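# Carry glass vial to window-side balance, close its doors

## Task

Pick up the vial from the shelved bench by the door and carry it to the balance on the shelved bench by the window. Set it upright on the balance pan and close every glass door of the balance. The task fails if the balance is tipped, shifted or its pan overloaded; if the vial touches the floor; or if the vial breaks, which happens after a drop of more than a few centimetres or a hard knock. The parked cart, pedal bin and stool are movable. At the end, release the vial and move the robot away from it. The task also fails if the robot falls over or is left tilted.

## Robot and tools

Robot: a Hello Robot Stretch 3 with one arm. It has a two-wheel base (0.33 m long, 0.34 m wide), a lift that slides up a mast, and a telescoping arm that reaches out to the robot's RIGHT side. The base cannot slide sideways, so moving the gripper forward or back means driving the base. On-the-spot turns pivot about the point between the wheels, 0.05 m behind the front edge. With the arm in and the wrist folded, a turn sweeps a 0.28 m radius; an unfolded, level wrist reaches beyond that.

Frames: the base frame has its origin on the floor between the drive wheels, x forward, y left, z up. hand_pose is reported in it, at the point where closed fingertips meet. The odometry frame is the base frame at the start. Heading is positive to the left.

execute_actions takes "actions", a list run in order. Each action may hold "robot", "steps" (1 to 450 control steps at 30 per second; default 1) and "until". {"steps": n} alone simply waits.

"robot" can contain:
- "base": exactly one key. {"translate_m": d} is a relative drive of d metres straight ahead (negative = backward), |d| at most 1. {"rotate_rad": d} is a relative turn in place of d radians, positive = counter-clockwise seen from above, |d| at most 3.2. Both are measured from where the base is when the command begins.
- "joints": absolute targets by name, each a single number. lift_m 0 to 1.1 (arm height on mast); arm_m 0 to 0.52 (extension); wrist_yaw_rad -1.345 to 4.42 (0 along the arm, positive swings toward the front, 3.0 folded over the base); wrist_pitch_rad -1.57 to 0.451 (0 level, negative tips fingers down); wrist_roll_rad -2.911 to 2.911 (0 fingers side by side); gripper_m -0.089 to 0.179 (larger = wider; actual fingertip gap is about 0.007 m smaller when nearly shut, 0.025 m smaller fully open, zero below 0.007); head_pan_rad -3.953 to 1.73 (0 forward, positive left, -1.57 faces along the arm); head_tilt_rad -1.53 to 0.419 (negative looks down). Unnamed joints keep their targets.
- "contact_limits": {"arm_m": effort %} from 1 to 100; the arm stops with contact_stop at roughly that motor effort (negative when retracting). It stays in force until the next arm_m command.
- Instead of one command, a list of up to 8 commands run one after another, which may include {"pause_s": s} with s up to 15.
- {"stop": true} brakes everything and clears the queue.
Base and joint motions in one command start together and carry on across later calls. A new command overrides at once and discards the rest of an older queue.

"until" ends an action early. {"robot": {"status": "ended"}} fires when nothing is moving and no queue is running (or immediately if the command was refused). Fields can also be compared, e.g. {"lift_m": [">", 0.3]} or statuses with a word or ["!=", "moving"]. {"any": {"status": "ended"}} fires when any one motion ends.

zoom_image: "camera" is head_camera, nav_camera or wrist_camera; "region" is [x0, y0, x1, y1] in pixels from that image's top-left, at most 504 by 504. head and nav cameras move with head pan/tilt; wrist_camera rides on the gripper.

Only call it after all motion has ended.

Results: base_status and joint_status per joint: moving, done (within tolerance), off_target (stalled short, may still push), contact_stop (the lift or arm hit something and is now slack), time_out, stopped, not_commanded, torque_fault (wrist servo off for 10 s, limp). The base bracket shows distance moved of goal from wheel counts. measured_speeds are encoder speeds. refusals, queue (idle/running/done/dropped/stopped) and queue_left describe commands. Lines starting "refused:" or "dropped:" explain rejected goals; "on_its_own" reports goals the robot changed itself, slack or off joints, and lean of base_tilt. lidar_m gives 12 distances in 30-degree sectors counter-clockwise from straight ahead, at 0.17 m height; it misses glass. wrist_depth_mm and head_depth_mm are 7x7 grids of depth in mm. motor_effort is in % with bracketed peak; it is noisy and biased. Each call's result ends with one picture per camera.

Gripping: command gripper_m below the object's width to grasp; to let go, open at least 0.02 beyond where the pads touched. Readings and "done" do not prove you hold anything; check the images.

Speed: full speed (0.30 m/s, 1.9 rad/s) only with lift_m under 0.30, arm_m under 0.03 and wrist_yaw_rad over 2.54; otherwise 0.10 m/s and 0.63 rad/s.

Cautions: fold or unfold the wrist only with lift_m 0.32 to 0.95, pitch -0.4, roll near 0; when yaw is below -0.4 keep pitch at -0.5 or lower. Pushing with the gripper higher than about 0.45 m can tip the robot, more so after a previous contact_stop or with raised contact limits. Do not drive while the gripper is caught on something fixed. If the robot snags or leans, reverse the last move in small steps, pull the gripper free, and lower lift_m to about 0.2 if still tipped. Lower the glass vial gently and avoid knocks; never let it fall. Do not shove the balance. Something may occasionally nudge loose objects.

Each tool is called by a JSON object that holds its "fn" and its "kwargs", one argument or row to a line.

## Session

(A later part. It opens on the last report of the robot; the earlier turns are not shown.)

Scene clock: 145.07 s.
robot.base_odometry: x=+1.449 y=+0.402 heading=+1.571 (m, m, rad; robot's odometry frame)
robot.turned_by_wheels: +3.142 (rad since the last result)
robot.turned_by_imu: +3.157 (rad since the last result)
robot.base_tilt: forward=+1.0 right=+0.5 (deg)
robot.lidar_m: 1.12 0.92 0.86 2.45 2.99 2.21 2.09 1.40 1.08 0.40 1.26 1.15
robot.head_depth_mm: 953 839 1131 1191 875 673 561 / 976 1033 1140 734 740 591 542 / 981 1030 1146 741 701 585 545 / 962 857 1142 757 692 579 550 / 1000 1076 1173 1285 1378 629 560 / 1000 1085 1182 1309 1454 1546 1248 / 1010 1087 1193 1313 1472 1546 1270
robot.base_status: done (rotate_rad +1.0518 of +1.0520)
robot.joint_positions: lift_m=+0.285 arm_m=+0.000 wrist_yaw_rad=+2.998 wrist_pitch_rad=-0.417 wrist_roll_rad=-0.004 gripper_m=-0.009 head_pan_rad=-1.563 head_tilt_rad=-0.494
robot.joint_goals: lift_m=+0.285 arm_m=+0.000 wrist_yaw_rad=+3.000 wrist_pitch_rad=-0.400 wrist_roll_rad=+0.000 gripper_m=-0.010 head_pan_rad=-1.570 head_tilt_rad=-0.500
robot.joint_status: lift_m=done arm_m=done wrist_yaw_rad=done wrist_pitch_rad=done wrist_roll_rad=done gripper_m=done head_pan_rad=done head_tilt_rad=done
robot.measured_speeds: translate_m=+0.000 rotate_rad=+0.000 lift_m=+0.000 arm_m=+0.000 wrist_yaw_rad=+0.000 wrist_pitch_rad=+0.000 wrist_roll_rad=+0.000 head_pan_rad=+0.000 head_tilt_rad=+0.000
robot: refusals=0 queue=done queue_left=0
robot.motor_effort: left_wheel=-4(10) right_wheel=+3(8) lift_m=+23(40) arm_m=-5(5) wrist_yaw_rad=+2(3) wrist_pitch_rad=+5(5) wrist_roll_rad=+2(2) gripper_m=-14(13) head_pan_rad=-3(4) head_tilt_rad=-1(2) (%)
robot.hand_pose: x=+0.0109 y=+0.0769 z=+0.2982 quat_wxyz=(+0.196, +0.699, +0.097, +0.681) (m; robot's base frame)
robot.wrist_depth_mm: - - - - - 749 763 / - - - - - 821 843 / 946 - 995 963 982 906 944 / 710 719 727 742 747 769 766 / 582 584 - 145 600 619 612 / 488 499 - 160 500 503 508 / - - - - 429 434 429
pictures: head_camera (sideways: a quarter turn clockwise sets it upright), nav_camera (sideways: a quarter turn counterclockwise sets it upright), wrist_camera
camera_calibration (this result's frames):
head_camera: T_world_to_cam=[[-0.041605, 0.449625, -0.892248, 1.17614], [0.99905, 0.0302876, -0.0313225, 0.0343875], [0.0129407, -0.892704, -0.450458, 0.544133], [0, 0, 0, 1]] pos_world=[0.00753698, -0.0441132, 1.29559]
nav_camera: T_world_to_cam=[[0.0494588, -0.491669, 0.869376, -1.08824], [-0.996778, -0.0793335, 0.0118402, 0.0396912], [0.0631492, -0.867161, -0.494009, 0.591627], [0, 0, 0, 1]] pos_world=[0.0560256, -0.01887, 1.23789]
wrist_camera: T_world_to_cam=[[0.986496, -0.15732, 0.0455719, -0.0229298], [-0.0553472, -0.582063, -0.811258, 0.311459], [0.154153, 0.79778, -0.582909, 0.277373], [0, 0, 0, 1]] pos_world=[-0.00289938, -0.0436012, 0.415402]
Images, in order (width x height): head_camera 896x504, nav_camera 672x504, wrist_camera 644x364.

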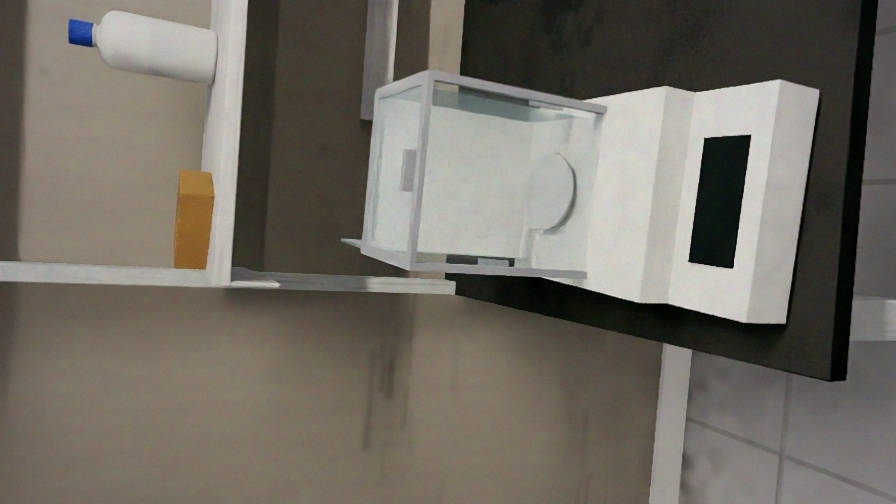

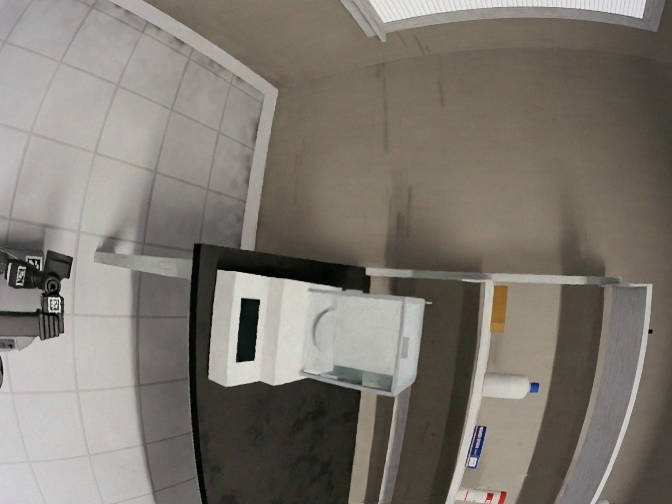

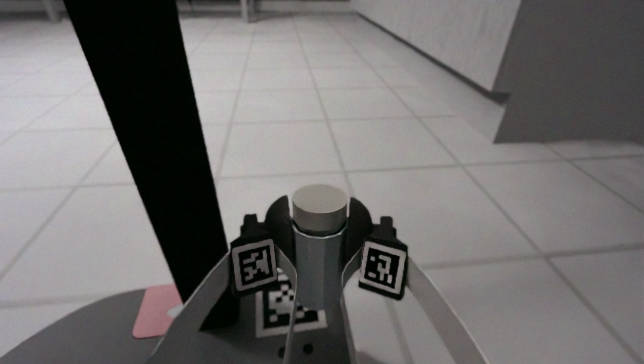

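{"fn": "execute_actions", "kwargs": {
  "actions": [
    {"robot": [{"base": {"translate_m": 0.6}}, {"base": {"rotate_rad": -1.571}}, {"base": {"translate_m": 0.67}}, {"joints": {"lift_m": 0.89}}, {"joints": {"wrist_yaw_rad": 0.0}}, {"joints": {"wrist_pitch_rad": -0.3}}], "steps": 450, "until": {"robot": {"status": "ended"}}},
    {"steps": 450, "until": {"robot": {"status": "ended"}}}
  ]
}}

Scene clock: 202.33 s.
robot.base_odometry: x=+2.119 y=+1.002 heading=+0.000 (m, m, rad; robot's odometry frame)
robot.turned_by_wheels: -1.571 (rad since the last result)
robot.turned_by_imu: -1.577 (rad since the last result)
robot.base_tilt: forward=+1.2 right=+0.4 (deg)
robot.lidar_m: 0.56 0.59 0.51 0.49 0.52 0.73 1.31 3.83 0.57 1.42 0.67 0.57
robot.head_depth_mm: 2683 2900 3111 2894 2019 694 1390 / 2675 2898 3066 1318 738 688 1046 / 2718 2936 2885 1078 682 688 - / 2695 2922 3106 1073 693 700 - / 2648 2486 2497 1054 772 713 1284 / 1678 926 1703 1167 830 713 1267 / 1278 569 507 1144 819 710 1207
robot.base_status: done (translate_m +0.6700 of +0.6700)
robot.joint_positions: lift_m=+0.890 arm_m=+0.000 wrist_yaw_rad=+0.003 wrist_pitch_rad=-0.323 wrist_roll_rad=-0.004 gripper_m=-0.009 head_pan_rad=-1.563 head_tilt_rad=-0.494
robot.joint_goals: lift_m=+0.890 arm_m=+0.000 wrist_yaw_rad=+0.000 wrist_pitch_rad=-0.300 wrist_roll_rad=+0.000 gripper_m=-0.010 head_pan_rad=-1.570 head_tilt_rad=-0.500
robot.joint_status: lift_m=done arm_m=done wrist_yaw_rad=done wrist_pitch_rad=done wrist_roll_rad=done gripper_m=done head_pan_rad=done head_tilt_rad=done
robot.measured_speeds: translate_m=+0.000 rotate_rad=+0.000 lift_m=+0.000 arm_m=+0.000 wrist_yaw_rad=+0.000 wrist_pitch_rad=+0.000 wrist_roll_rad=+0.000 head_pan_rad=+0.000 head_tilt_rad=+0.000
robot: refusals=0 queue=done queue_left=0
robot.motor_effort: left_wheel=+3(12) right_wheel=-2(8) lift_m=+39(38) arm_m=-5(5) wrist_yaw_rad=-2(3) wrist_pitch_rad=+7(4) wrist_roll_rad=+2(2) gripper_m=-13(14) head_pan_rad=-3(4) head_tilt_rad=-2(1) (%)
robot.hand_pose: x=-0.0208 y=-0.3807 z=+0.9243 quat_wxyz=(+0.700, +0.115, -0.696, -0.113) (m; robot's base frame)
robot.wrist_depth_mm: 647 894 - - - - - / 610 990 - - - - - / 642 752 646 458 542 - - / 522 533 511 373 378 - - / 405 415 415 146 397 411 - / 421 418 429 163 405 375 - / 498 905 - - - - -
pictures: head_camera (sideways: a quarter turn clockwise sets it upright), nav_camera (sideways: a quarter turn counterclockwise sets it upright), wrist_camera
camera_calibration (this result's frames):
head_camera: T_world_to_cam=[[-0.0415835, 0.449627, -0.892248, 1.17614], [0.999052, 0.0302399, -0.0313225, 0.0343875], [0.012898, -0.892704, -0.450458, 0.544134], [0, 0, 0, 1]] pos_world=[0.00753487, -0.0441132, 1.29559]
nav_camera: T_world_to_cam=[[0.0494353, -0.491672, 0.869376, -1.08824], [-0.996782, -0.0792858, 0.0118402, 0.0396913], [0.0631077, -0.867163, -0.494009, 0.591628], [0, 0, 0, 1]] pos_world=[0.0560247, -0.0188723, 1.23789]
wrist_camera: T_world_to_cam=[[-0.998909, 0.0156429, 0.0440027, -0.0661807], [-0.0300846, 0.505122, -0.862523, 1.01308], [-0.0357191, -0.862906, -0.504101, 0.303226], [0, 0, 0, 1]] pos_world=[-0.0247995, -0.249038, 1.02957]
Images, in order (width x height): head_camera 896x504, nav_camera 672x504, wrist_camera 644x364.

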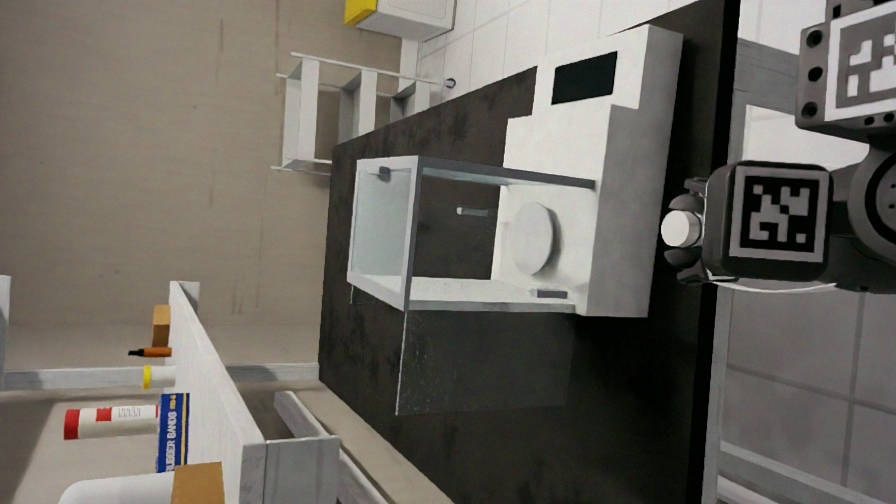

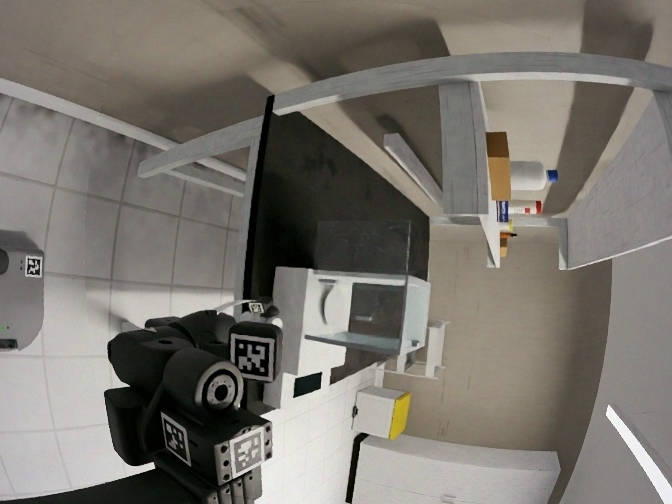

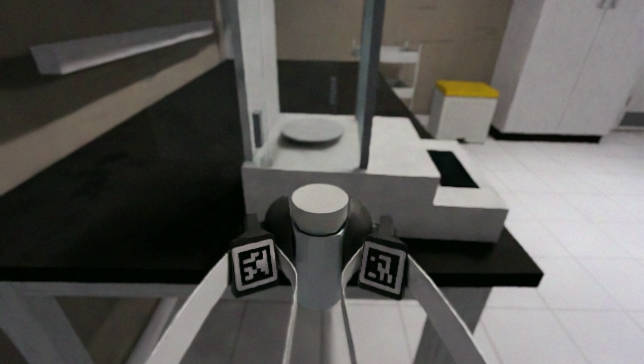

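{"fn": "execute_actions", "kwargs": {
  "actions": [
    {"robot": {"base": {"translate_m": 0.007}, "joints": {"arm_m": 0.17}}, "steps": 300, "until": {"robot": {"status": "ended"}}}
  ]
}}

Scene clock: 210.10 s.
robot.base_odometry: x=+2.126 y=+1.002 heading=+0.000 (m, m, rad; robot's odometry frame)
robot.turned_by_wheels: +0.000 (rad since the last result)
robot.turned_by_imu: +0.000 (rad since the last result)
robot.base_tilt: forward=+1.0 right=+0.6 (deg)
robot.lidar_m: 0.55 0.58 0.51 0.49 0.52 0.73 1.32 3.84 0.58 1.40 0.66 0.57
robot.head_depth_mm: 2649 2947 3131 2906 2325 - 1239 / 2700 2890 3076 1311 - - 830 / 2698 2895 2875 1037 - - 1300 / 2722 2954 3084 1069 707 708 1286 / 2637 2397 2472 1113 803 712 1286 / 1663 925 1667 1161 830 711 1274 / 1274 560 506 1151 821 709 1209
robot.base_status: done (translate_m +0.0070 of +0.0070)
robot.joint_positions: lift_m=+0.890 arm_m=+0.170 wrist_yaw_rad=+0.002 wrist_pitch_rad=-0.322 wrist_roll_rad=-0.004 gripper_m=-0.009 head_pan_rad=-1.563 head_tilt_rad=-0.494
robot.joint_goals: lift_m=+0.890 arm_m=+0.170 wrist_yaw_rad=+0.000 wrist_pitch_rad=-0.300 wrist_roll_rad=+0.000 gripper_m=-0.010 head_pan_rad=-1.570 head_tilt_rad=-0.500
robot.joint_status: lift_m=done arm_m=done wrist_yaw_rad=done wrist_pitch_rad=done wrist_roll_rad=done gripper_m=done head_pan_rad=done head_tilt_rad=done
robot.measured_speeds: translate_m=+0.000 rotate_rad=+0.000 lift_m=+0.000 arm_m=+0.000 wrist_yaw_rad=+0.000 wrist_pitch_rad=+0.000 wrist_roll_rad=+0.000 head_pan_rad=+0.000 head_tilt_rad=+0.000
robot: refusals=0 queue=done queue_left=0
robot.motor_effort: left_wheel=+3(8) right_wheel=-2(3) lift_m=+38(38) arm_m=+6(8) wrist_yaw_rad=-2(2) wrist_pitch_rad=+7(6) wrist_roll_rad=+2(2) gripper_m=-13(13) head_pan_rad=-3(3) head_tilt_rad=-2(1) (%)
robot.hand_pose: x=-0.0211 y=-0.5500 z=+0.9245 quat_wxyz=(+0.700, +0.114, -0.696, -0.113) (m; robot's base frame)
robot.wrist_depth_mm: 627 796 224 - - - - / 586 899 229 - - - - / 640 738 233 771 726 - - / 529 531 274 317 332 - - / 405 414 277 145 270 318 - / 335 338 235 163 225 229 - / 284 287 262 248 244 235 237
pictures: head_camera (sideways: a quarter turn clockwise sets it upright), nav_camera (sideways: a quarter turn counterclockwise sets it upright), wrist_camera
camera_calibration (this result's frames):
head_camera: T_world_to_cam=[[-0.0415836, 0.449627, -0.892248, 1.17614], [0.999052, 0.03024, -0.0313225, 0.0343875], [0.0128981, -0.892704, -0.450458, 0.544134], [0, 0, 0, 1]] pos_world=[0.00753488, -0.0441132, 1.29559]
nav_camera: T_world_to_cam=[[0.0494354, -0.491672, 0.869376, -1.08824], [-0.996782, -0.0792859, 0.0118402, 0.0396913], [0.0631078, -0.867163, -0.494009, 0.591627], [0, 0, 0, 1]] pos_world=[0.0560247, -0.0188723, 1.23789]
wrist_camera: T_world_to_cam=[[-0.998888, 0.0169573, 0.0439855, -0.0631023], [-0.0294392, 0.504361, -0.862991, 1.0988], [-0.0368186, -0.863326, -0.503301, 0.156238], [0, 0, 0, 1]] pos_world=[-0.0249317, -0.41824, 1.02967]
Images, in order (width x height): head_camera 896x504, nav_camera 672x504, wrist_camera 644x364.

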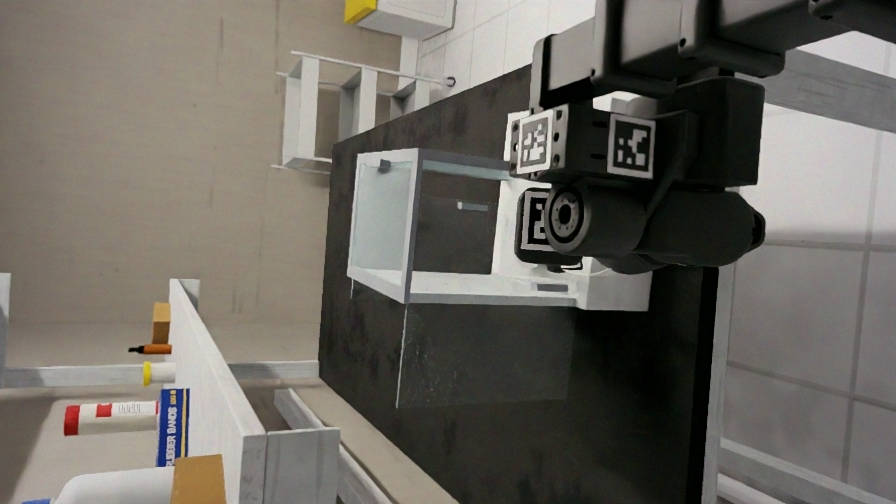

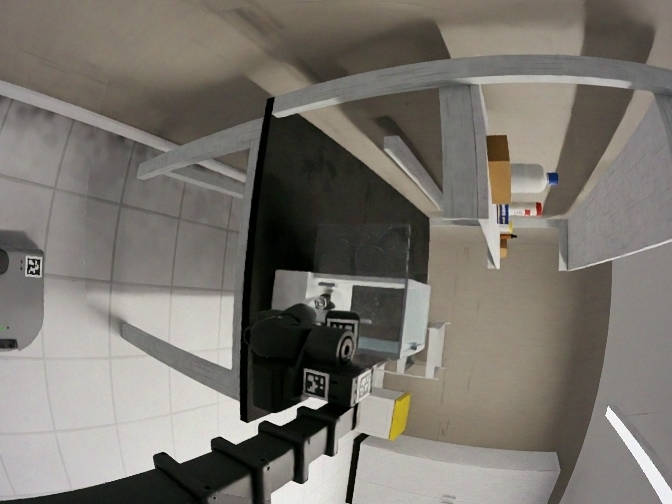

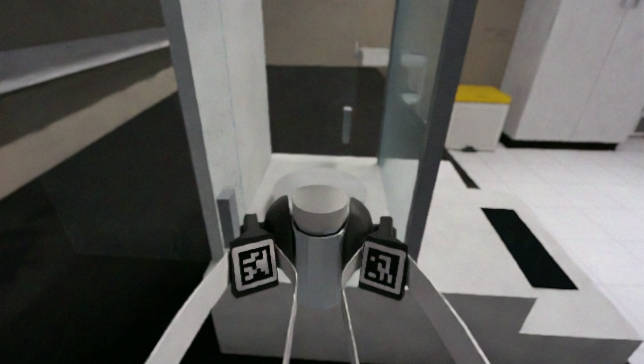

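{"fn": "execute_actions", "kwargs": {
  "actions": [
    {"robot": {"joints": {"arm_m": 0.305}, "contact_limits": {"arm_m": 15}}, "steps": 300, "until": {"robot": {"status": "ended"}}}
  ]
}}

Scene clock: 220.03 s.
robot.base_odometry: x=+2.126 y=+1.002 heading=+0.000 (m, m, rad; robot's odometry frame)
robot.turned_by_wheels: +0.000 (rad since the last result)
robot.turned_by_imu: +0.000 (rad since the last result)
robot.base_tilt: forward=+1.0 right=+0.5 (deg)
robot.lidar_m: 0.55 0.58 0.51 0.49 0.52 0.73 1.32 3.81 0.58 1.40 0.66 0.57
robot.head_depth_mm: 2691 2884 3125 2898 2306 - 1221 / 2683 2922 3050 2191 672 689 830 / 2687 2931 2899 758 671 690 1303 / 2752 2953 3043 925 689 703 1292 / 2669 2415 2440 1118 805 714 1289 / 1661 929 1674 1167 828 712 1278 / 1273 559 506 1151 819 709 1212
robot.base_status: done (translate_m +0.0070 of +0.0070)
robot.joint_positions: lift_m=+0.890 arm_m=+0.305 wrist_yaw_rad=+0.002 wrist_pitch_rad=-0.322 wrist_roll_rad=-0.004 gripper_m=-0.009 head_pan_rad=-1.563 head_tilt_rad=-0.494
robot.joint_goals: lift_m=+0.890 arm_m=+0.305 wrist_yaw_rad=+0.000 wrist_pitch_rad=-0.300 wrist_roll_rad=+0.000 gripper_m=-0.010 head_pan_rad=-1.570 head_tilt_rad=-0.500
robot.joint_status: lift_m=done arm_m=done wrist_yaw_rad=done wrist_pitch_rad=done wrist_roll_rad=done gripper_m=done head_pan_rad=done head_tilt_rad=done
robot.measured_speeds: translate_m=+0.000 rotate_rad=+0.000 lift_m=+0.000 arm_m=+0.000 wrist_yaw_rad=+0.000 wrist_pitch_rad=+0.000 wrist_roll_rad=+0.000 head_pan_rad=+0.000 head_tilt_rad=+0.000
robot: refusals=0 queue=done queue_left=0
robot.motor_effort: left_wheel=+3(3) right_wheel=-2(2) lift_m=+38(38) arm_m=+6(7) wrist_yaw_rad=-2(1) wrist_pitch_rad=+6(6) wrist_roll_rad=+2(2) gripper_m=-13(14) head_pan_rad=-3(2) head_tilt_rad=-2(2) (%)
robot.contact_limits: arm_m 15 (drawing in: default 27, maximum 45; extending or still: default 38, maximum 63)
robot.hand_pose: x=-0.0211 y=-0.6851 z=+0.9246 quat_wxyz=(+0.700, +0.114, -0.696, -0.113) (m; robot's base frame)
robot.wrist_depth_mm: - 104 190 - - - - / - 105 194 - - - - / - 106 199 779 765 - - / - 108 204 545 524 - - / - 110 183 146 271 447 - / - 111 184 163 216 219 282 / - 105 172 168 176 185 220
pictures: head_camera (sideways: a quarter turn clockwise sets it upright), nav_camera (sideways: a quarter turn counterclockwise sets it upright), wrist_camera
camera_calibration (this result's frames):
head_camera: T_world_to_cam=[[-0.0415835, 0.449627, -0.892248, 1.17614], [0.999052, 0.0302399, -0.0313225, 0.0343875], [0.012898, -0.892704, -0.450458, 0.544134], [0, 0, 0, 1]] pos_world=[0.00753487, -0.0441132, 1.29559]
nav_camera: T_world_to_cam=[[0.0494353, -0.491672, 0.869376, -1.08824], [-0.996782, -0.0792858, 0.0118402, 0.0396913], [0.0631077, -0.867163, -0.494009, 0.591627], [0, 0, 0, 1]] pos_world=[0.0560247, -0.0188723, 1.23789]
wrist_camera: T_world_to_cam=[[-0.998888, 0.0169969, 0.0439834, -0.0607929], [-0.0294216, 0.504263, -0.863049, 1.16691], [-0.0368483, -0.863383, -0.503202, 0.0395568], [0, 0, 0, 1]] pos_world=[-0.0249353, -0.553244, 1.02968]
Images, in order (width x height): head_camera 896x504, nav_camera 672x504, wrist_camera 644x364.

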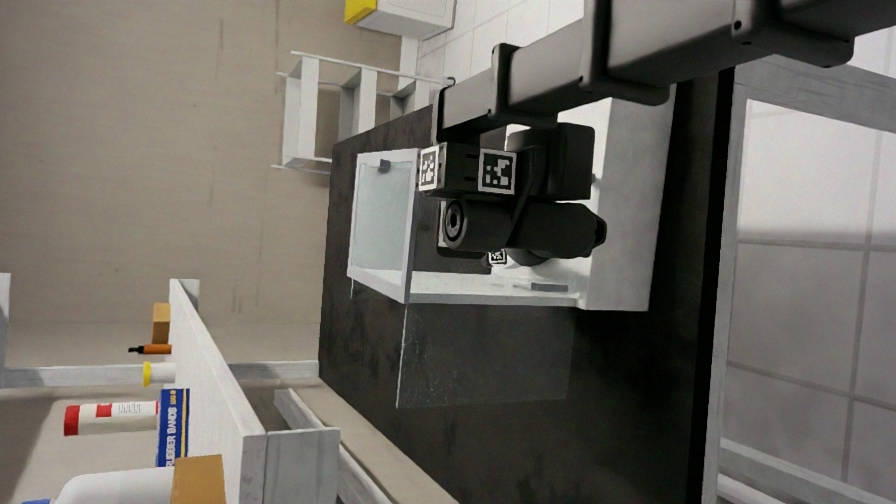

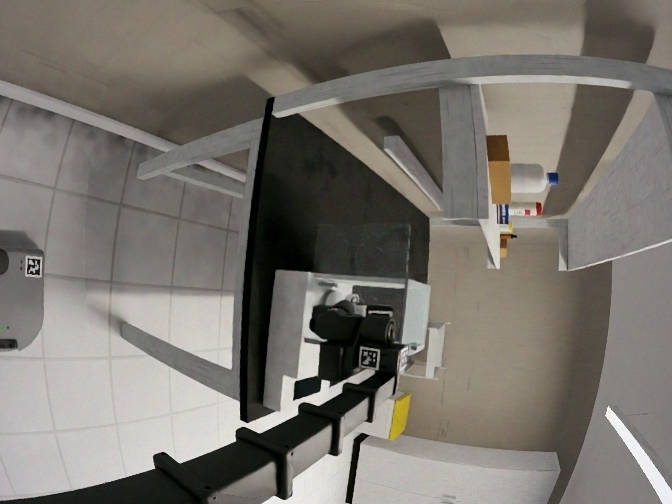

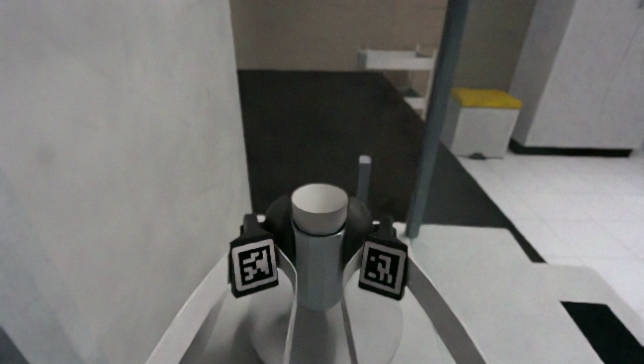

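{"fn": "zoom_image", "kwargs": {
  "camera": "wrist_camera",
  "region": [180, 180, 480, 364]
}}

Region (180, 180, 480, 364) of wrist_camera's 644x364 image, scaled by 1.680; it fills the top 309 rows of this view, and the rest is white.

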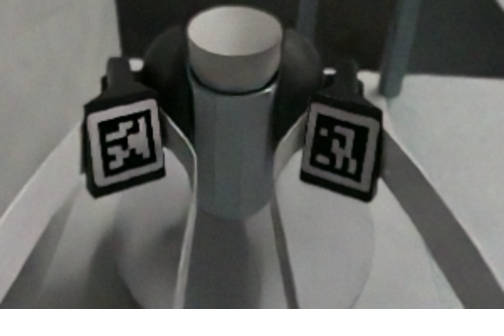

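{"fn": "execute_actions", "kwargs": {
  "actions": [
    {"robot": [{"joints": {"arm_m": 0.288}}, {"joints": {"lift_m": 0.879}}], "steps": 300, "until": {"robot": {"status": "ended"}}}
  ]
}}

Scene clock: 230.60 s.
robot.base_odometry: x=+2.126 y=+1.002 heading=+0.000 (m, m, rad; robot's odometry frame)
robot.turned_by_wheels: +0.000 (rad since the last result)
robot.turned_by_imu: +0.000 (rad since the last result)
robot.base_tilt: forward=+1.1 right=+0.4 (deg)
robot.lidar_m: 0.55 0.58 0.51 0.49 0.52 0.73 1.32 3.82 0.58 1.39 0.66 0.57
robot.head_depth_mm: 2659 2873 3090 2875 2209 - - / 2702 2912 3056 2638 - 687 831 / 2705 2923 2869 772 - 688 1297 / 2726 2948 3065 1133 693 701 1303 / 2649 2434 2469 1114 804 715 1278 / 1659 924 1685 1170 827 714 1267 / 1268 559 506 1151 817 708 1211
robot.base_status: done (translate_m +0.0070 of +0.0070)
robot.joint_positions: lift_m=+0.879 arm_m=+0.288 wrist_yaw_rad=+0.002 wrist_pitch_rad=-0.321 wrist_roll_rad=-0.004 gripper_m=-0.009 head_pan_rad=-1.563 head_tilt_rad=-0.494
robot.joint_goals: lift_m=+0.879 arm_m=+0.288 wrist_yaw_rad=+0.000 wrist_pitch_rad=-0.300 wrist_roll_rad=+0.000 gripper_m=-0.010 head_pan_rad=-1.570 head_tilt_rad=-0.500
robot.joint_status: lift_m=done arm_m=done wrist_yaw_rad=done wrist_pitch_rad=done wrist_roll_rad=done gripper_m=done head_pan_rad=done head_tilt_rad=done
robot.measured_speeds: translate_m=+0.000 rotate_rad=+0.000 lift_m=+0.000 arm_m=+0.000 wrist_yaw_rad=+0.000 wrist_pitch_rad=+0.000 wrist_roll_rad=+0.000 head_pan_rad=+0.000 head_tilt_rad=+0.000
robot: refusals=0 queue=done queue_left=0
robot.motor_effort: left_wheel=+3(3) right_wheel=-2(2) lift_m=+23(39) arm_m=-5(5) wrist_yaw_rad=-1(1) wrist_pitch_rad=+6(7) wrist_roll_rad=+2(2) gripper_m=-14(14) head_pan_rad=-4(4) head_tilt_rad=-2(1) (%)
robot.hand_pose: x=-0.0211 y=-0.6689 z=+0.9142 quat_wxyz=(+0.700, +0.114, -0.696, -0.113) (m; robot's base frame)
robot.wrist_depth_mm: - 106 193 - - - - / - 107 197 - - - - / - 109 203 744 781 - - / - 111 209 528 516 - - / - 112 186 145 253 264 - / 88 114 171 164 202 207 69 / 258 107 170 161 167 175 70
pictures: head_camera (sideways: a quarter turn clockwise sets it upright), nav_camera (sideways: a quarter turn counterclockwise sets it upright), wrist_camera
camera_calibration (this result's frames):
head_camera: T_world_to_cam=[[-0.0415835, 0.449627, -0.892248, 1.17614], [0.999052, 0.0302399, -0.0313225, 0.0343875], [0.012898, -0.892704, -0.450458, 0.544134], [0, 0, 0, 1]] pos_world=[0.00753487, -0.0441132, 1.29559]
nav_camera: T_world_to_cam=[[0.0494353, -0.491672, 0.869376, -1.08824], [-0.996782, -0.0792858, 0.0118402, 0.0396913], [0.0631077, -0.867163, -0.494009, 0.591627], [0, 0, 0, 1]] pos_world=[0.0560247, -0.0188723, 1.23789]
wrist_camera: T_world_to_cam=[[-0.998888, 0.0170039, 0.0439804, -0.060604], [-0.0294214, 0.504125, -0.863129, 1.14977], [-0.0368482, -0.863463, -0.503064, 0.0481276], [0, 0, 0, 1]] pos_world=[-0.0249353, -0.537043, 1.01928]
Images, in order (width x height): head_camera 896x504, nav_camera 672x504, wrist_camera 644x364.

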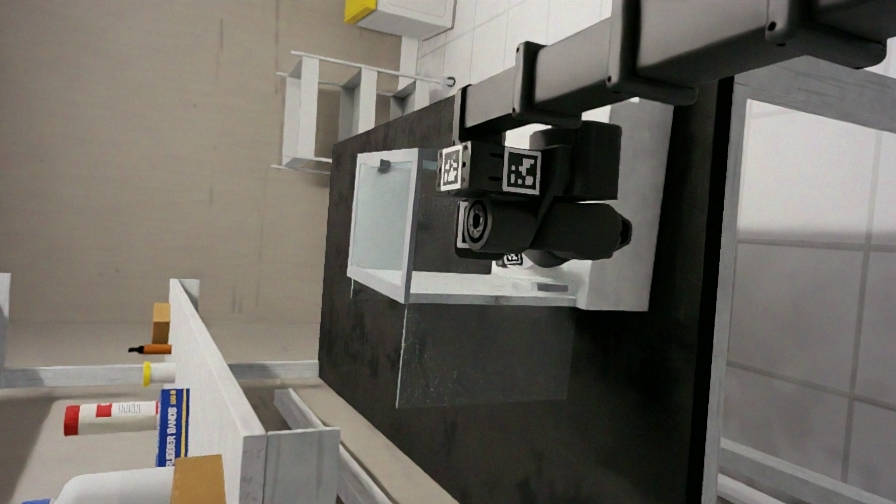

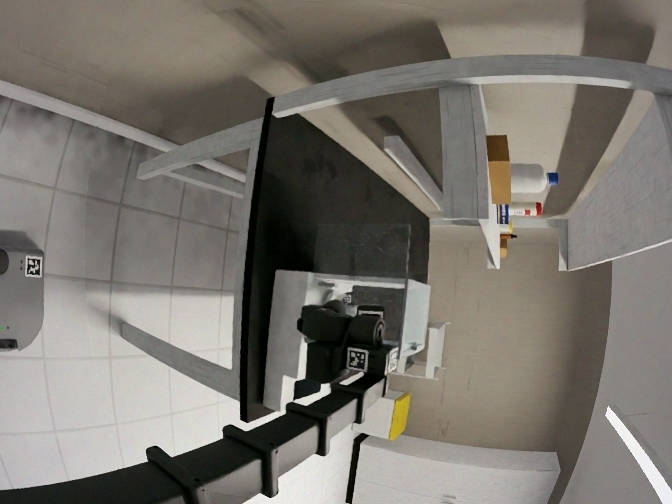

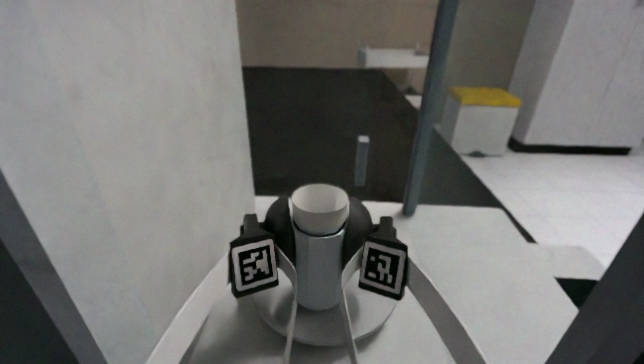

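{"fn": "execute_actions", "kwargs": {
  "actions": [
    {"robot": {"joints": {"gripper_m": 0.065}}, "steps": 150, "until": {"robot": {"status": "ended"}}}
  ]
}}

Scene clock: 234.20 s.
robot.base_odometry: x=+2.126 y=+1.002 heading=+0.000 (m, m, rad; robot's odometry frame)
robot.turned_by_wheels: +0.000 (rad since the last result)
robot.turned_by_imu: +0.000 (rad since the last result)
robot.base_tilt: forward=+0.9 right=+0.7 (deg)
robot.lidar_m: 0.55 0.58 0.51 0.49 0.52 0.73 1.32 3.82 0.58 1.40 0.66 0.57
robot.head_depth_mm: 2669 2876 3094 2895 2221 - - / 2678 2891 3049 2684 - 687 835 / 2710 2922 2893 771 - 690 1296 / 2709 2926 3065 1161 692 705 1297 / 2630 2400 2463 1115 801 712 1285 / 1683 926 1675 1163 829 712 1278 / 1267 560 507 1154 821 709 1210
robot.base_status: done (translate_m +0.0070 of +0.0070)
robot.joint_positions: lift_m=+0.879 arm_m=+0.288 wrist_yaw_rad=-0.001 wrist_pitch_rad=-0.321 wrist_roll_rad=-0.004 gripper_m=+0.065 head_pan_rad=-1.563 head_tilt_rad=-0.494
robot.joint_goals: lift_m=+0.879 arm_m=+0.288 wrist_yaw_rad=+0.000 wrist_pitch_rad=-0.300 wrist_roll_rad=+0.000 gripper_m=+0.065 head_pan_rad=-1.570 head_tilt_rad=-0.500
robot.joint_status: lift_m=done arm_m=done wrist_yaw_rad=done wrist_pitch_rad=done wrist_roll_rad=done gripper_m=done head_pan_rad=done head_tilt_rad=done
robot.measured_speeds: translate_m=+0.000 rotate_rad=+0.000 lift_m=+0.000 arm_m=+0.000 wrist_yaw_rad=+0.000 wrist_pitch_rad=+0.000 wrist_roll_rad=+0.000 head_pan_rad=+0.000 head_tilt_rad=+0.000
robot: refusals=0 queue=done queue_left=0
robot.motor_effort: left_wheel=+3(3) right_wheel=-1(2) lift_m=+23(23) arm_m=-5(5) wrist_yaw_rad=+1(2) wrist_pitch_rad=+6(6) wrist_roll_rad=+2(2) gripper_m=+0(82) head_pan_rad=-3(4) head_tilt_rad=-3(1) (%)
robot.hand_pose: x=-0.0217 y=-0.6689 z=+0.9143 quat_wxyz=(+0.699, +0.113, -0.697, -0.113) (m; robot's base frame)
robot.wrist_depth_mm: - 108 197 - - - - / - 109 201 - - - - / - 110 205 757 754 - - / - 111 211 519 532 - - / 86 114 171 150 265 269 - / 89 107 184 163 191 206 69 / 256 108 166 162 172 174 70
pictures: head_camera (sideways: a quarter turn clockwise sets it upright), nav_camera (sideways: a quarter turn counterclockwise sets it upright), wrist_camera
camera_calibration (this result's frames):
head_camera: T_world_to_cam=[[-0.0415835, 0.449627, -0.892248, 1.17614], [0.999052, 0.0302399, -0.0313225, 0.0343875], [0.012898, -0.892704, -0.450458, 0.544134], [0, 0, 0, 1]] pos_world=[0.00753487, -0.0441132, 1.29559]
nav_camera: T_world_to_cam=[[0.0494353, -0.491672, 0.869376, -1.08824], [-0.996782, -0.0792858, 0.0118402, 0.0396913], [0.0631077, -0.867163, -0.494009, 0.591627], [0, 0, 0, 1]] pos_world=[0.0560247, -0.0188723, 1.23789]
wrist_camera: T_world_to_cam=[[-0.998842, 0.0195209, 0.0439754, -0.0595072], [-0.0281619, 0.503862, -0.863325, 1.14989], [-0.0390104, -0.863563, -0.502729, 0.0476968], [0, 0, 0, 1]] pos_world=[-0.0251947, -0.537033, 1.01932]
Images, in order (width x height): head_camera 896x504, nav_camera 672x504, wrist_camera 644x364.

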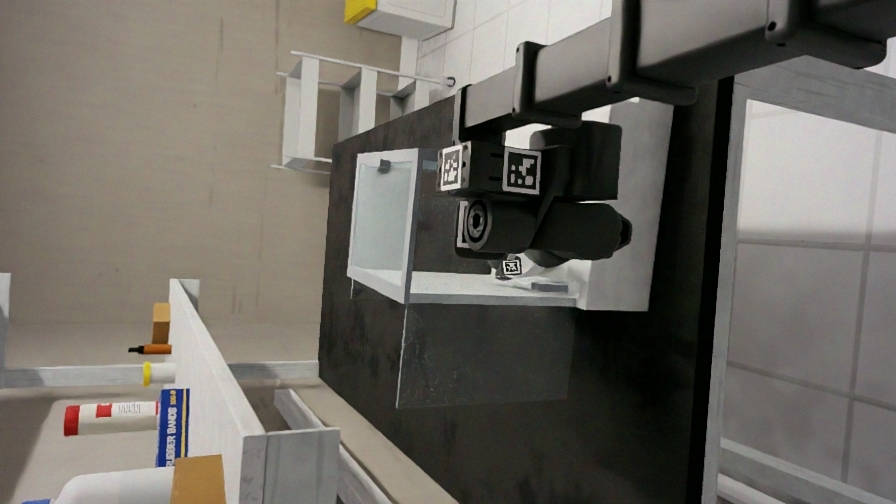

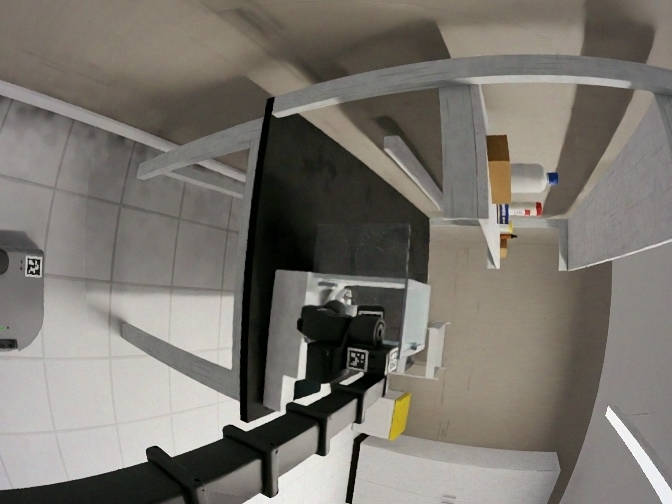

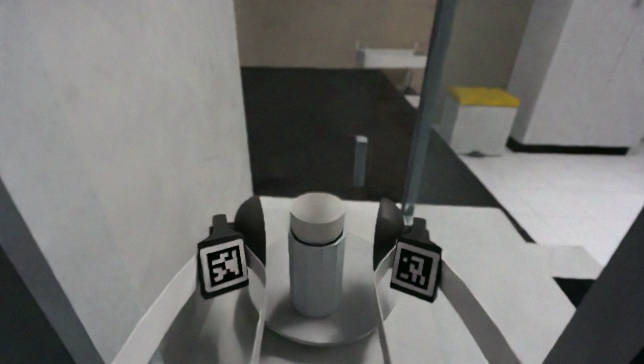

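{"fn": "execute_actions", "kwargs": {
  "actions": [
    {"robot": [{"joints": {"arm_m": 0.245}}, {"joints": {"gripper_m": 0.01}}, {"joints": {"arm_m": 0.12}}], "steps": 300, "until": {"robot": {"status": "ended"}}}
  ]
}}

Scene clock: 246.87 s.
robot.base_odometry: x=+2.126 y=+1.002 heading=+0.000 (m, m, rad; robot's odometry frame)
robot.turned_by_wheels: +0.000 (rad since the last result)
robot.turned_by_imu: +0.000 (rad since the last result)
robot.base_tilt: forward=+1.1 right=+0.7 (deg)
robot.lidar_m: 0.55 0.58 0.51 0.49 0.52 0.73 1.32 3.84 0.58 1.39 0.66 0.57
robot.head_depth_mm: 2675 2888 3093 2911 2111 - - / 2683 2880 3061 1313 771 - - / 2713 2904 2885 1035 733 - 1213 / 2687 2936 3109 1079 722 - 1230 / 2645 2419 2476 1118 804 714 1284 / 1664 924 1680 1165 830 712 1273 / 1269 560 507 1150 821 710 1205
robot.base_status: done (translate_m +0.0070 of +0.0070)
robot.joint_positions: lift_m=+0.879 arm_m=+0.120 wrist_yaw_rad=-0.002 wrist_pitch_rad=-0.319 wrist_roll_rad=-0.004 gripper_m=+0.010 head_pan_rad=-1.563 head_tilt_rad=-0.494
robot.joint_goals: lift_m=+0.879 arm_m=+0.120 wrist_yaw_rad=+0.000 wrist_pitch_rad=-0.300 wrist_roll_rad=+0.000 gripper_m=+0.010 head_pan_rad=-1.570 head_tilt_rad=-0.500
robot.joint_status: lift_m=done arm_m=done wrist_yaw_rad=done wrist_pitch_rad=done wrist_roll_rad=done gripper_m=done head_pan_rad=done head_tilt_rad=done
robot.measured_speeds: translate_m=+0.000 rotate_rad=+0.000 lift_m=+0.000 arm_m=+0.000 wrist_yaw_rad=+0.000 wrist_pitch_rad=+0.000 wrist_roll_rad=+0.000 head_pan_rad=+0.000 head_tilt_rad=+0.000
robot: refusals=0 queue=done queue_left=0
robot.motor_effort: left_wheel=+3(3) right_wheel=-1(1) lift_m=+23(23) arm_m=-5(4) wrist_yaw_rad=+1(2) wrist_pitch_rad=+6(6) wrist_roll_rad=+2(2) gripper_m=+0(79) head_pan_rad=-4(3) head_tilt_rad=-2(2) (%)
robot.hand_pose: x=-0.0219 y=-0.5011 z=+0.9146 quat_wxyz=(+0.699, +0.112, -0.697, -0.113) (m; robot's base frame)
robot.wrist_depth_mm: 607 895 269 - - - - / 604 - 282 - - - - / 634 714 336 425 435 - - / 505 506 340 316 324 - - / 393 397 367 - 262 305 - / 326 323 321 302 279 280 - / 273 274 277 282 282 282 292
pictures: head_camera (sideways: a quarter turn clockwise sets it upright), nav_camera (sideways: a quarter turn counterclockwise sets it upright), wrist_camera
camera_calibration (this result's frames):
head_camera: T_world_to_cam=[[-0.0415836, 0.449627, -0.892248, 1.17614], [0.999052, 0.03024, -0.0313225, 0.0343875], [0.0128981, -0.892704, -0.450458, 0.544134], [0, 0, 0, 1]] pos_world=[0.00753488, -0.0441132, 1.29559]
nav_camera: T_world_to_cam=[[0.0494354, -0.491672, 0.869376, -1.08824], [-0.996782, -0.0792859, 0.0118402, 0.0396913], [0.0631078, -0.867163, -0.494009, 0.591627], [0, 0, 0, 1]] pos_world=[0.0560247, -0.0188723, 1.23789]
wrist_camera: T_world_to_cam=[[-0.998825, 0.0204593, 0.0439435, -0.0625049], [-0.0277239, 0.50252, -0.864121, 1.0657], [-0.0397618, -0.864323, -0.501362, 0.191164], [0, 0, 0, 1]] pos_world=[-0.0252849, -0.36903, 1.01948]
Images, in order (width x height): head_camera 896x504, nav_camera 672x504, wrist_camera 644x364.

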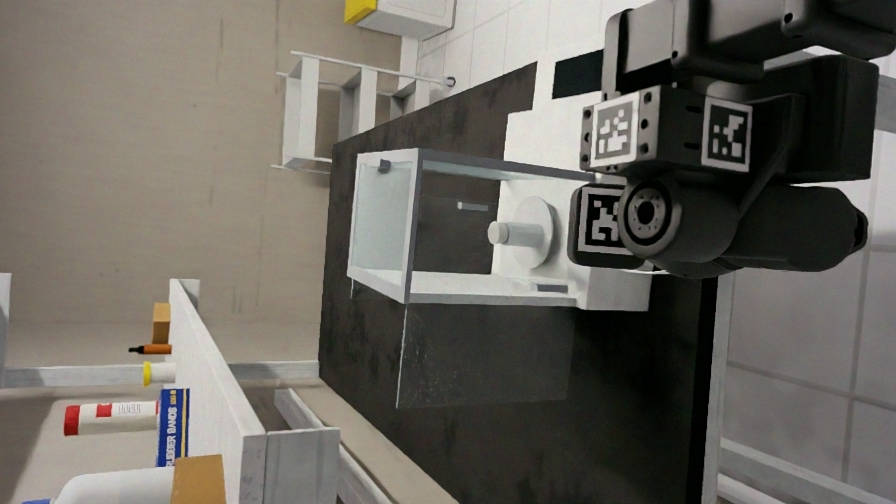

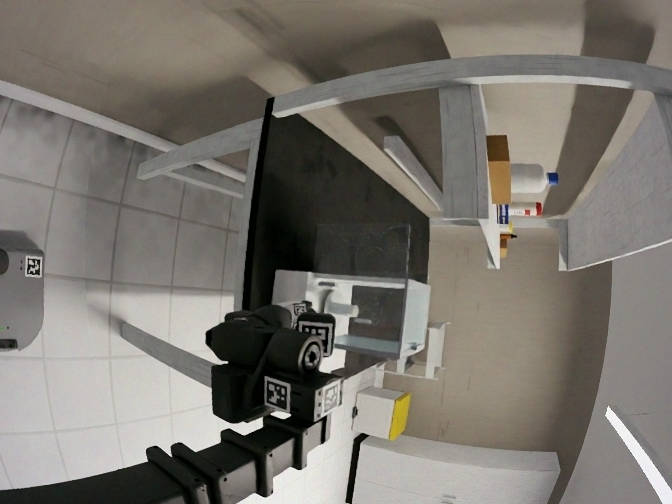

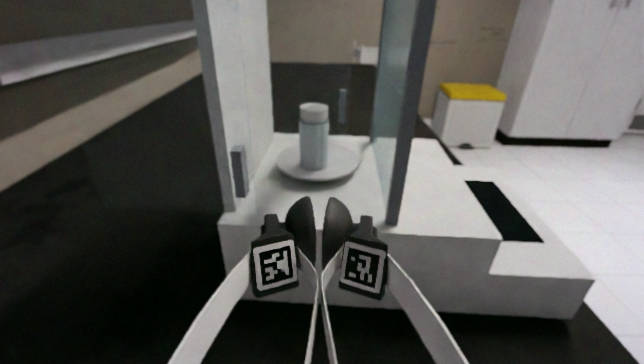

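{"fn": "zoom_image", "kwargs": {
  "camera": "wrist_camera",
  "region": [160, 60, 460, 260]
}}

{"fn": "zoom_image", "kwargs": {
  "camera": "head_camera",
  "region": [330, 130, 680, 420]
}}

Region (160, 60, 460, 260) of wrist_camera's 644x364 image, scaled by 1.680.

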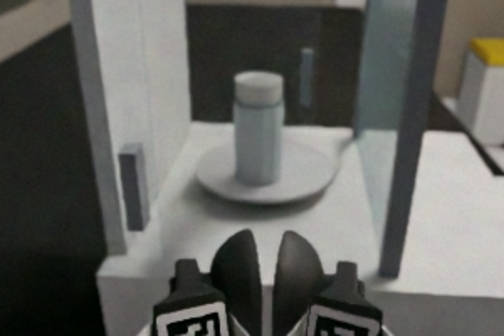

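Region (330, 130, 680, 420) of head_camera's 896x504 image, scaled by 1.440, with more detail than that image has; it fills the top 418 rows of this view, and the rest is white.

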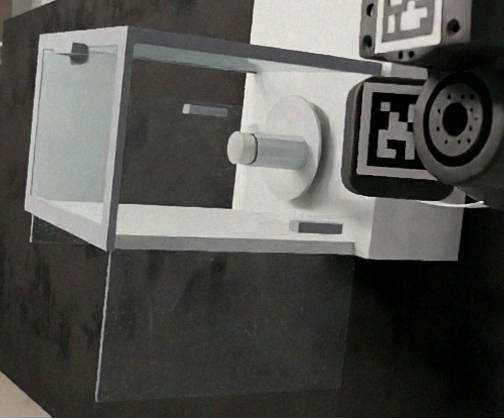

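{"fn": "execute_actions", "kwargs": {
  "actions": [
    {"robot": [{"base": {"translate_m": 0.093}}, {"joints": {"arm_m": 0.175}}], "steps": 300, "until": {"robot": {"status": "ended"}}}
  ]
}}

Scene clock: 257.83 s.
robot.base_odometry: x=+2.219 y=+1.002 heading=+0.000 (m, m, rad; robot's odometry frame)
robot.turned_by_wheels: +0.000 (rad since the last result)
robot.turned_by_imu: +0.000 (rad since the last result)
robot.base_tilt: forward=+1.0 right=+0.7 (deg)
robot.lidar_m: 0.46 0.48 0.50 0.49 0.52 0.73 1.41 3.91 0.62 1.06 0.61 0.47
robot.head_depth_mm: 2685 2904 3081 2862 811 - - / 2666 2895 3008 1174 773 - 1315 / 2700 2943 3082 1094 - - 1302 / 2705 2903 3058 1202 884 718 1288 / 2224 932 1548 1185 838 717 1285 / 1322 550 505 1168 831 714 1249 / 987 509 508 1076 821 712 1019
robot.base_status: done (translate_m +0.0930 of +0.0930)
robot.joint_positions: lift_m=+0.879 arm_m=+0.175 wrist_yaw_rad=-0.002 wrist_pitch_rad=-0.319 wrist_roll_rad=-0.004 gripper_m=+0.010 head_pan_rad=-1.563 head_tilt_rad=-0.494
robot.joint_goals: lift_m=+0.879 arm_m=+0.175 wrist_yaw_rad=+0.000 wrist_pitch_rad=-0.300 wrist_roll_rad=+0.000 gripper_m=+0.010 head_pan_rad=-1.570 head_tilt_rad=-0.500
robot.joint_status: lift_m=done arm_m=done wrist_yaw_rad=done wrist_pitch_rad=done wrist_roll_rad=done gripper_m=done head_pan_rad=done head_tilt_rad=done
robot.measured_speeds: translate_m=+0.000 rotate_rad=+0.000 lift_m=+0.000 arm_m=+0.000 wrist_yaw_rad=+0.000 wrist_pitch_rad=+0.000 wrist_roll_rad=+0.000 head_pan_rad=+0.000 head_tilt_rad=+0.000
robot: refusals=0 queue=done queue_left=0
robot.motor_effort: left_wheel=+3(8) right_wheel=-3(3) lift_m=+23(23) arm_m=+6(9) wrist_yaw_rad=+1(2) wrist_pitch_rad=+6(6) wrist_roll_rad=+2(2) gripper_m=+0(1) head_pan_rad=-3(4) head_tilt_rad=+0(1) (%)
robot.hand_pose: x=-0.0219 y=-0.5553 z=+0.9146 quat_wxyz=(+0.699, +0.112, -0.697, -0.113) (m; robot's base frame)
robot.wrist_depth_mm: 522 727 - - - - - / 433 797 - - - - - / 545 699 722 742 709 - - / 511 517 516 504 272 330 - / 398 399 405 - 252 256 245 / 325 327 327 271 223 218 216 / 275 274 276 265 248 239 233
pictures: head_camera (sideways: a quarter turn clockwise sets it upright), nav_camera (sideways: a quarter turn counterclockwise sets it upright), wrist_camera
camera_calibration (this result's frames):
head_camera: T_world_to_cam=[[-0.0415835, 0.449627, -0.892248, 1.17614], [0.999052, 0.0302399, -0.0313225, 0.0343875], [0.012898, -0.892704, -0.450458, 0.544134], [0, 0, 0, 1]] pos_world=[0.00753487, -0.0441132, 1.29559]
nav_camera: T_world_to_cam=[[0.0494353, -0.491672, 0.869376, -1.08824], [-0.996782, -0.0792858, 0.0118402, 0.0396913], [0.0631077, -0.867163, -0.494009, 0.591627], [0, 0, 0, 1]] pos_world=[0.0560247, -0.0188723, 1.23789]
wrist_camera: T_world_to_cam=[[-0.998825, 0.0204589, 0.0439436, -0.0613963], [-0.0277242, 0.50252, -0.864121, 1.09294], [-0.0397615, -0.864324, -0.501362, 0.144322], [0, 0, 0, 1]] pos_world=[-0.0252849, -0.423225, 1.01948]
Images, in order (width x height): head_camera 896x504, nav_camera 672x504, wrist_camera 644x364.

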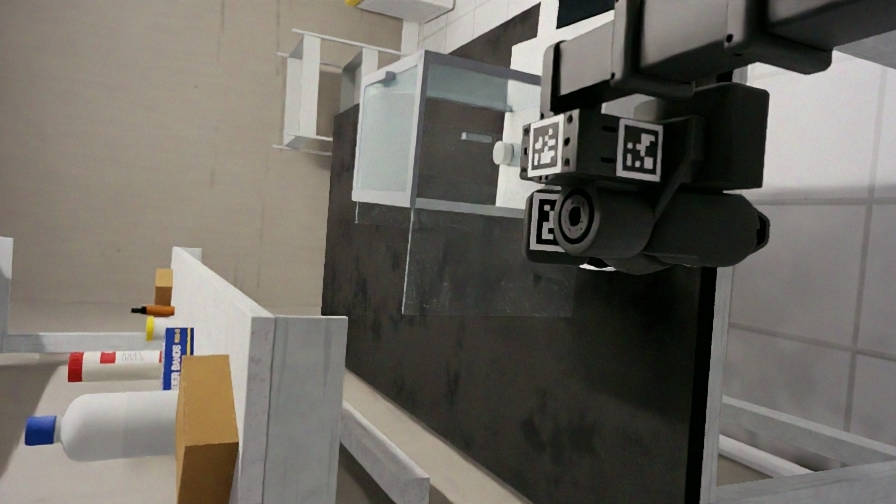

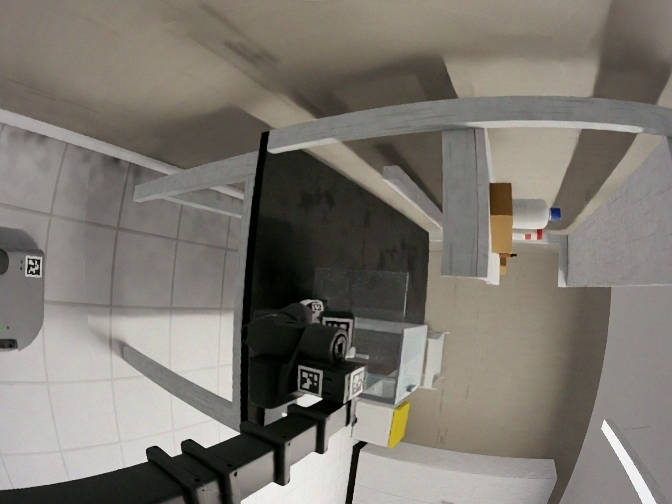

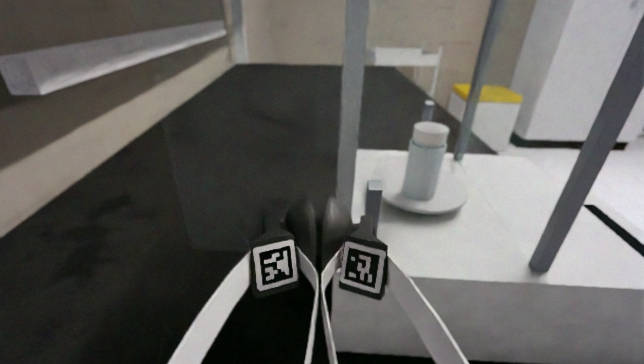

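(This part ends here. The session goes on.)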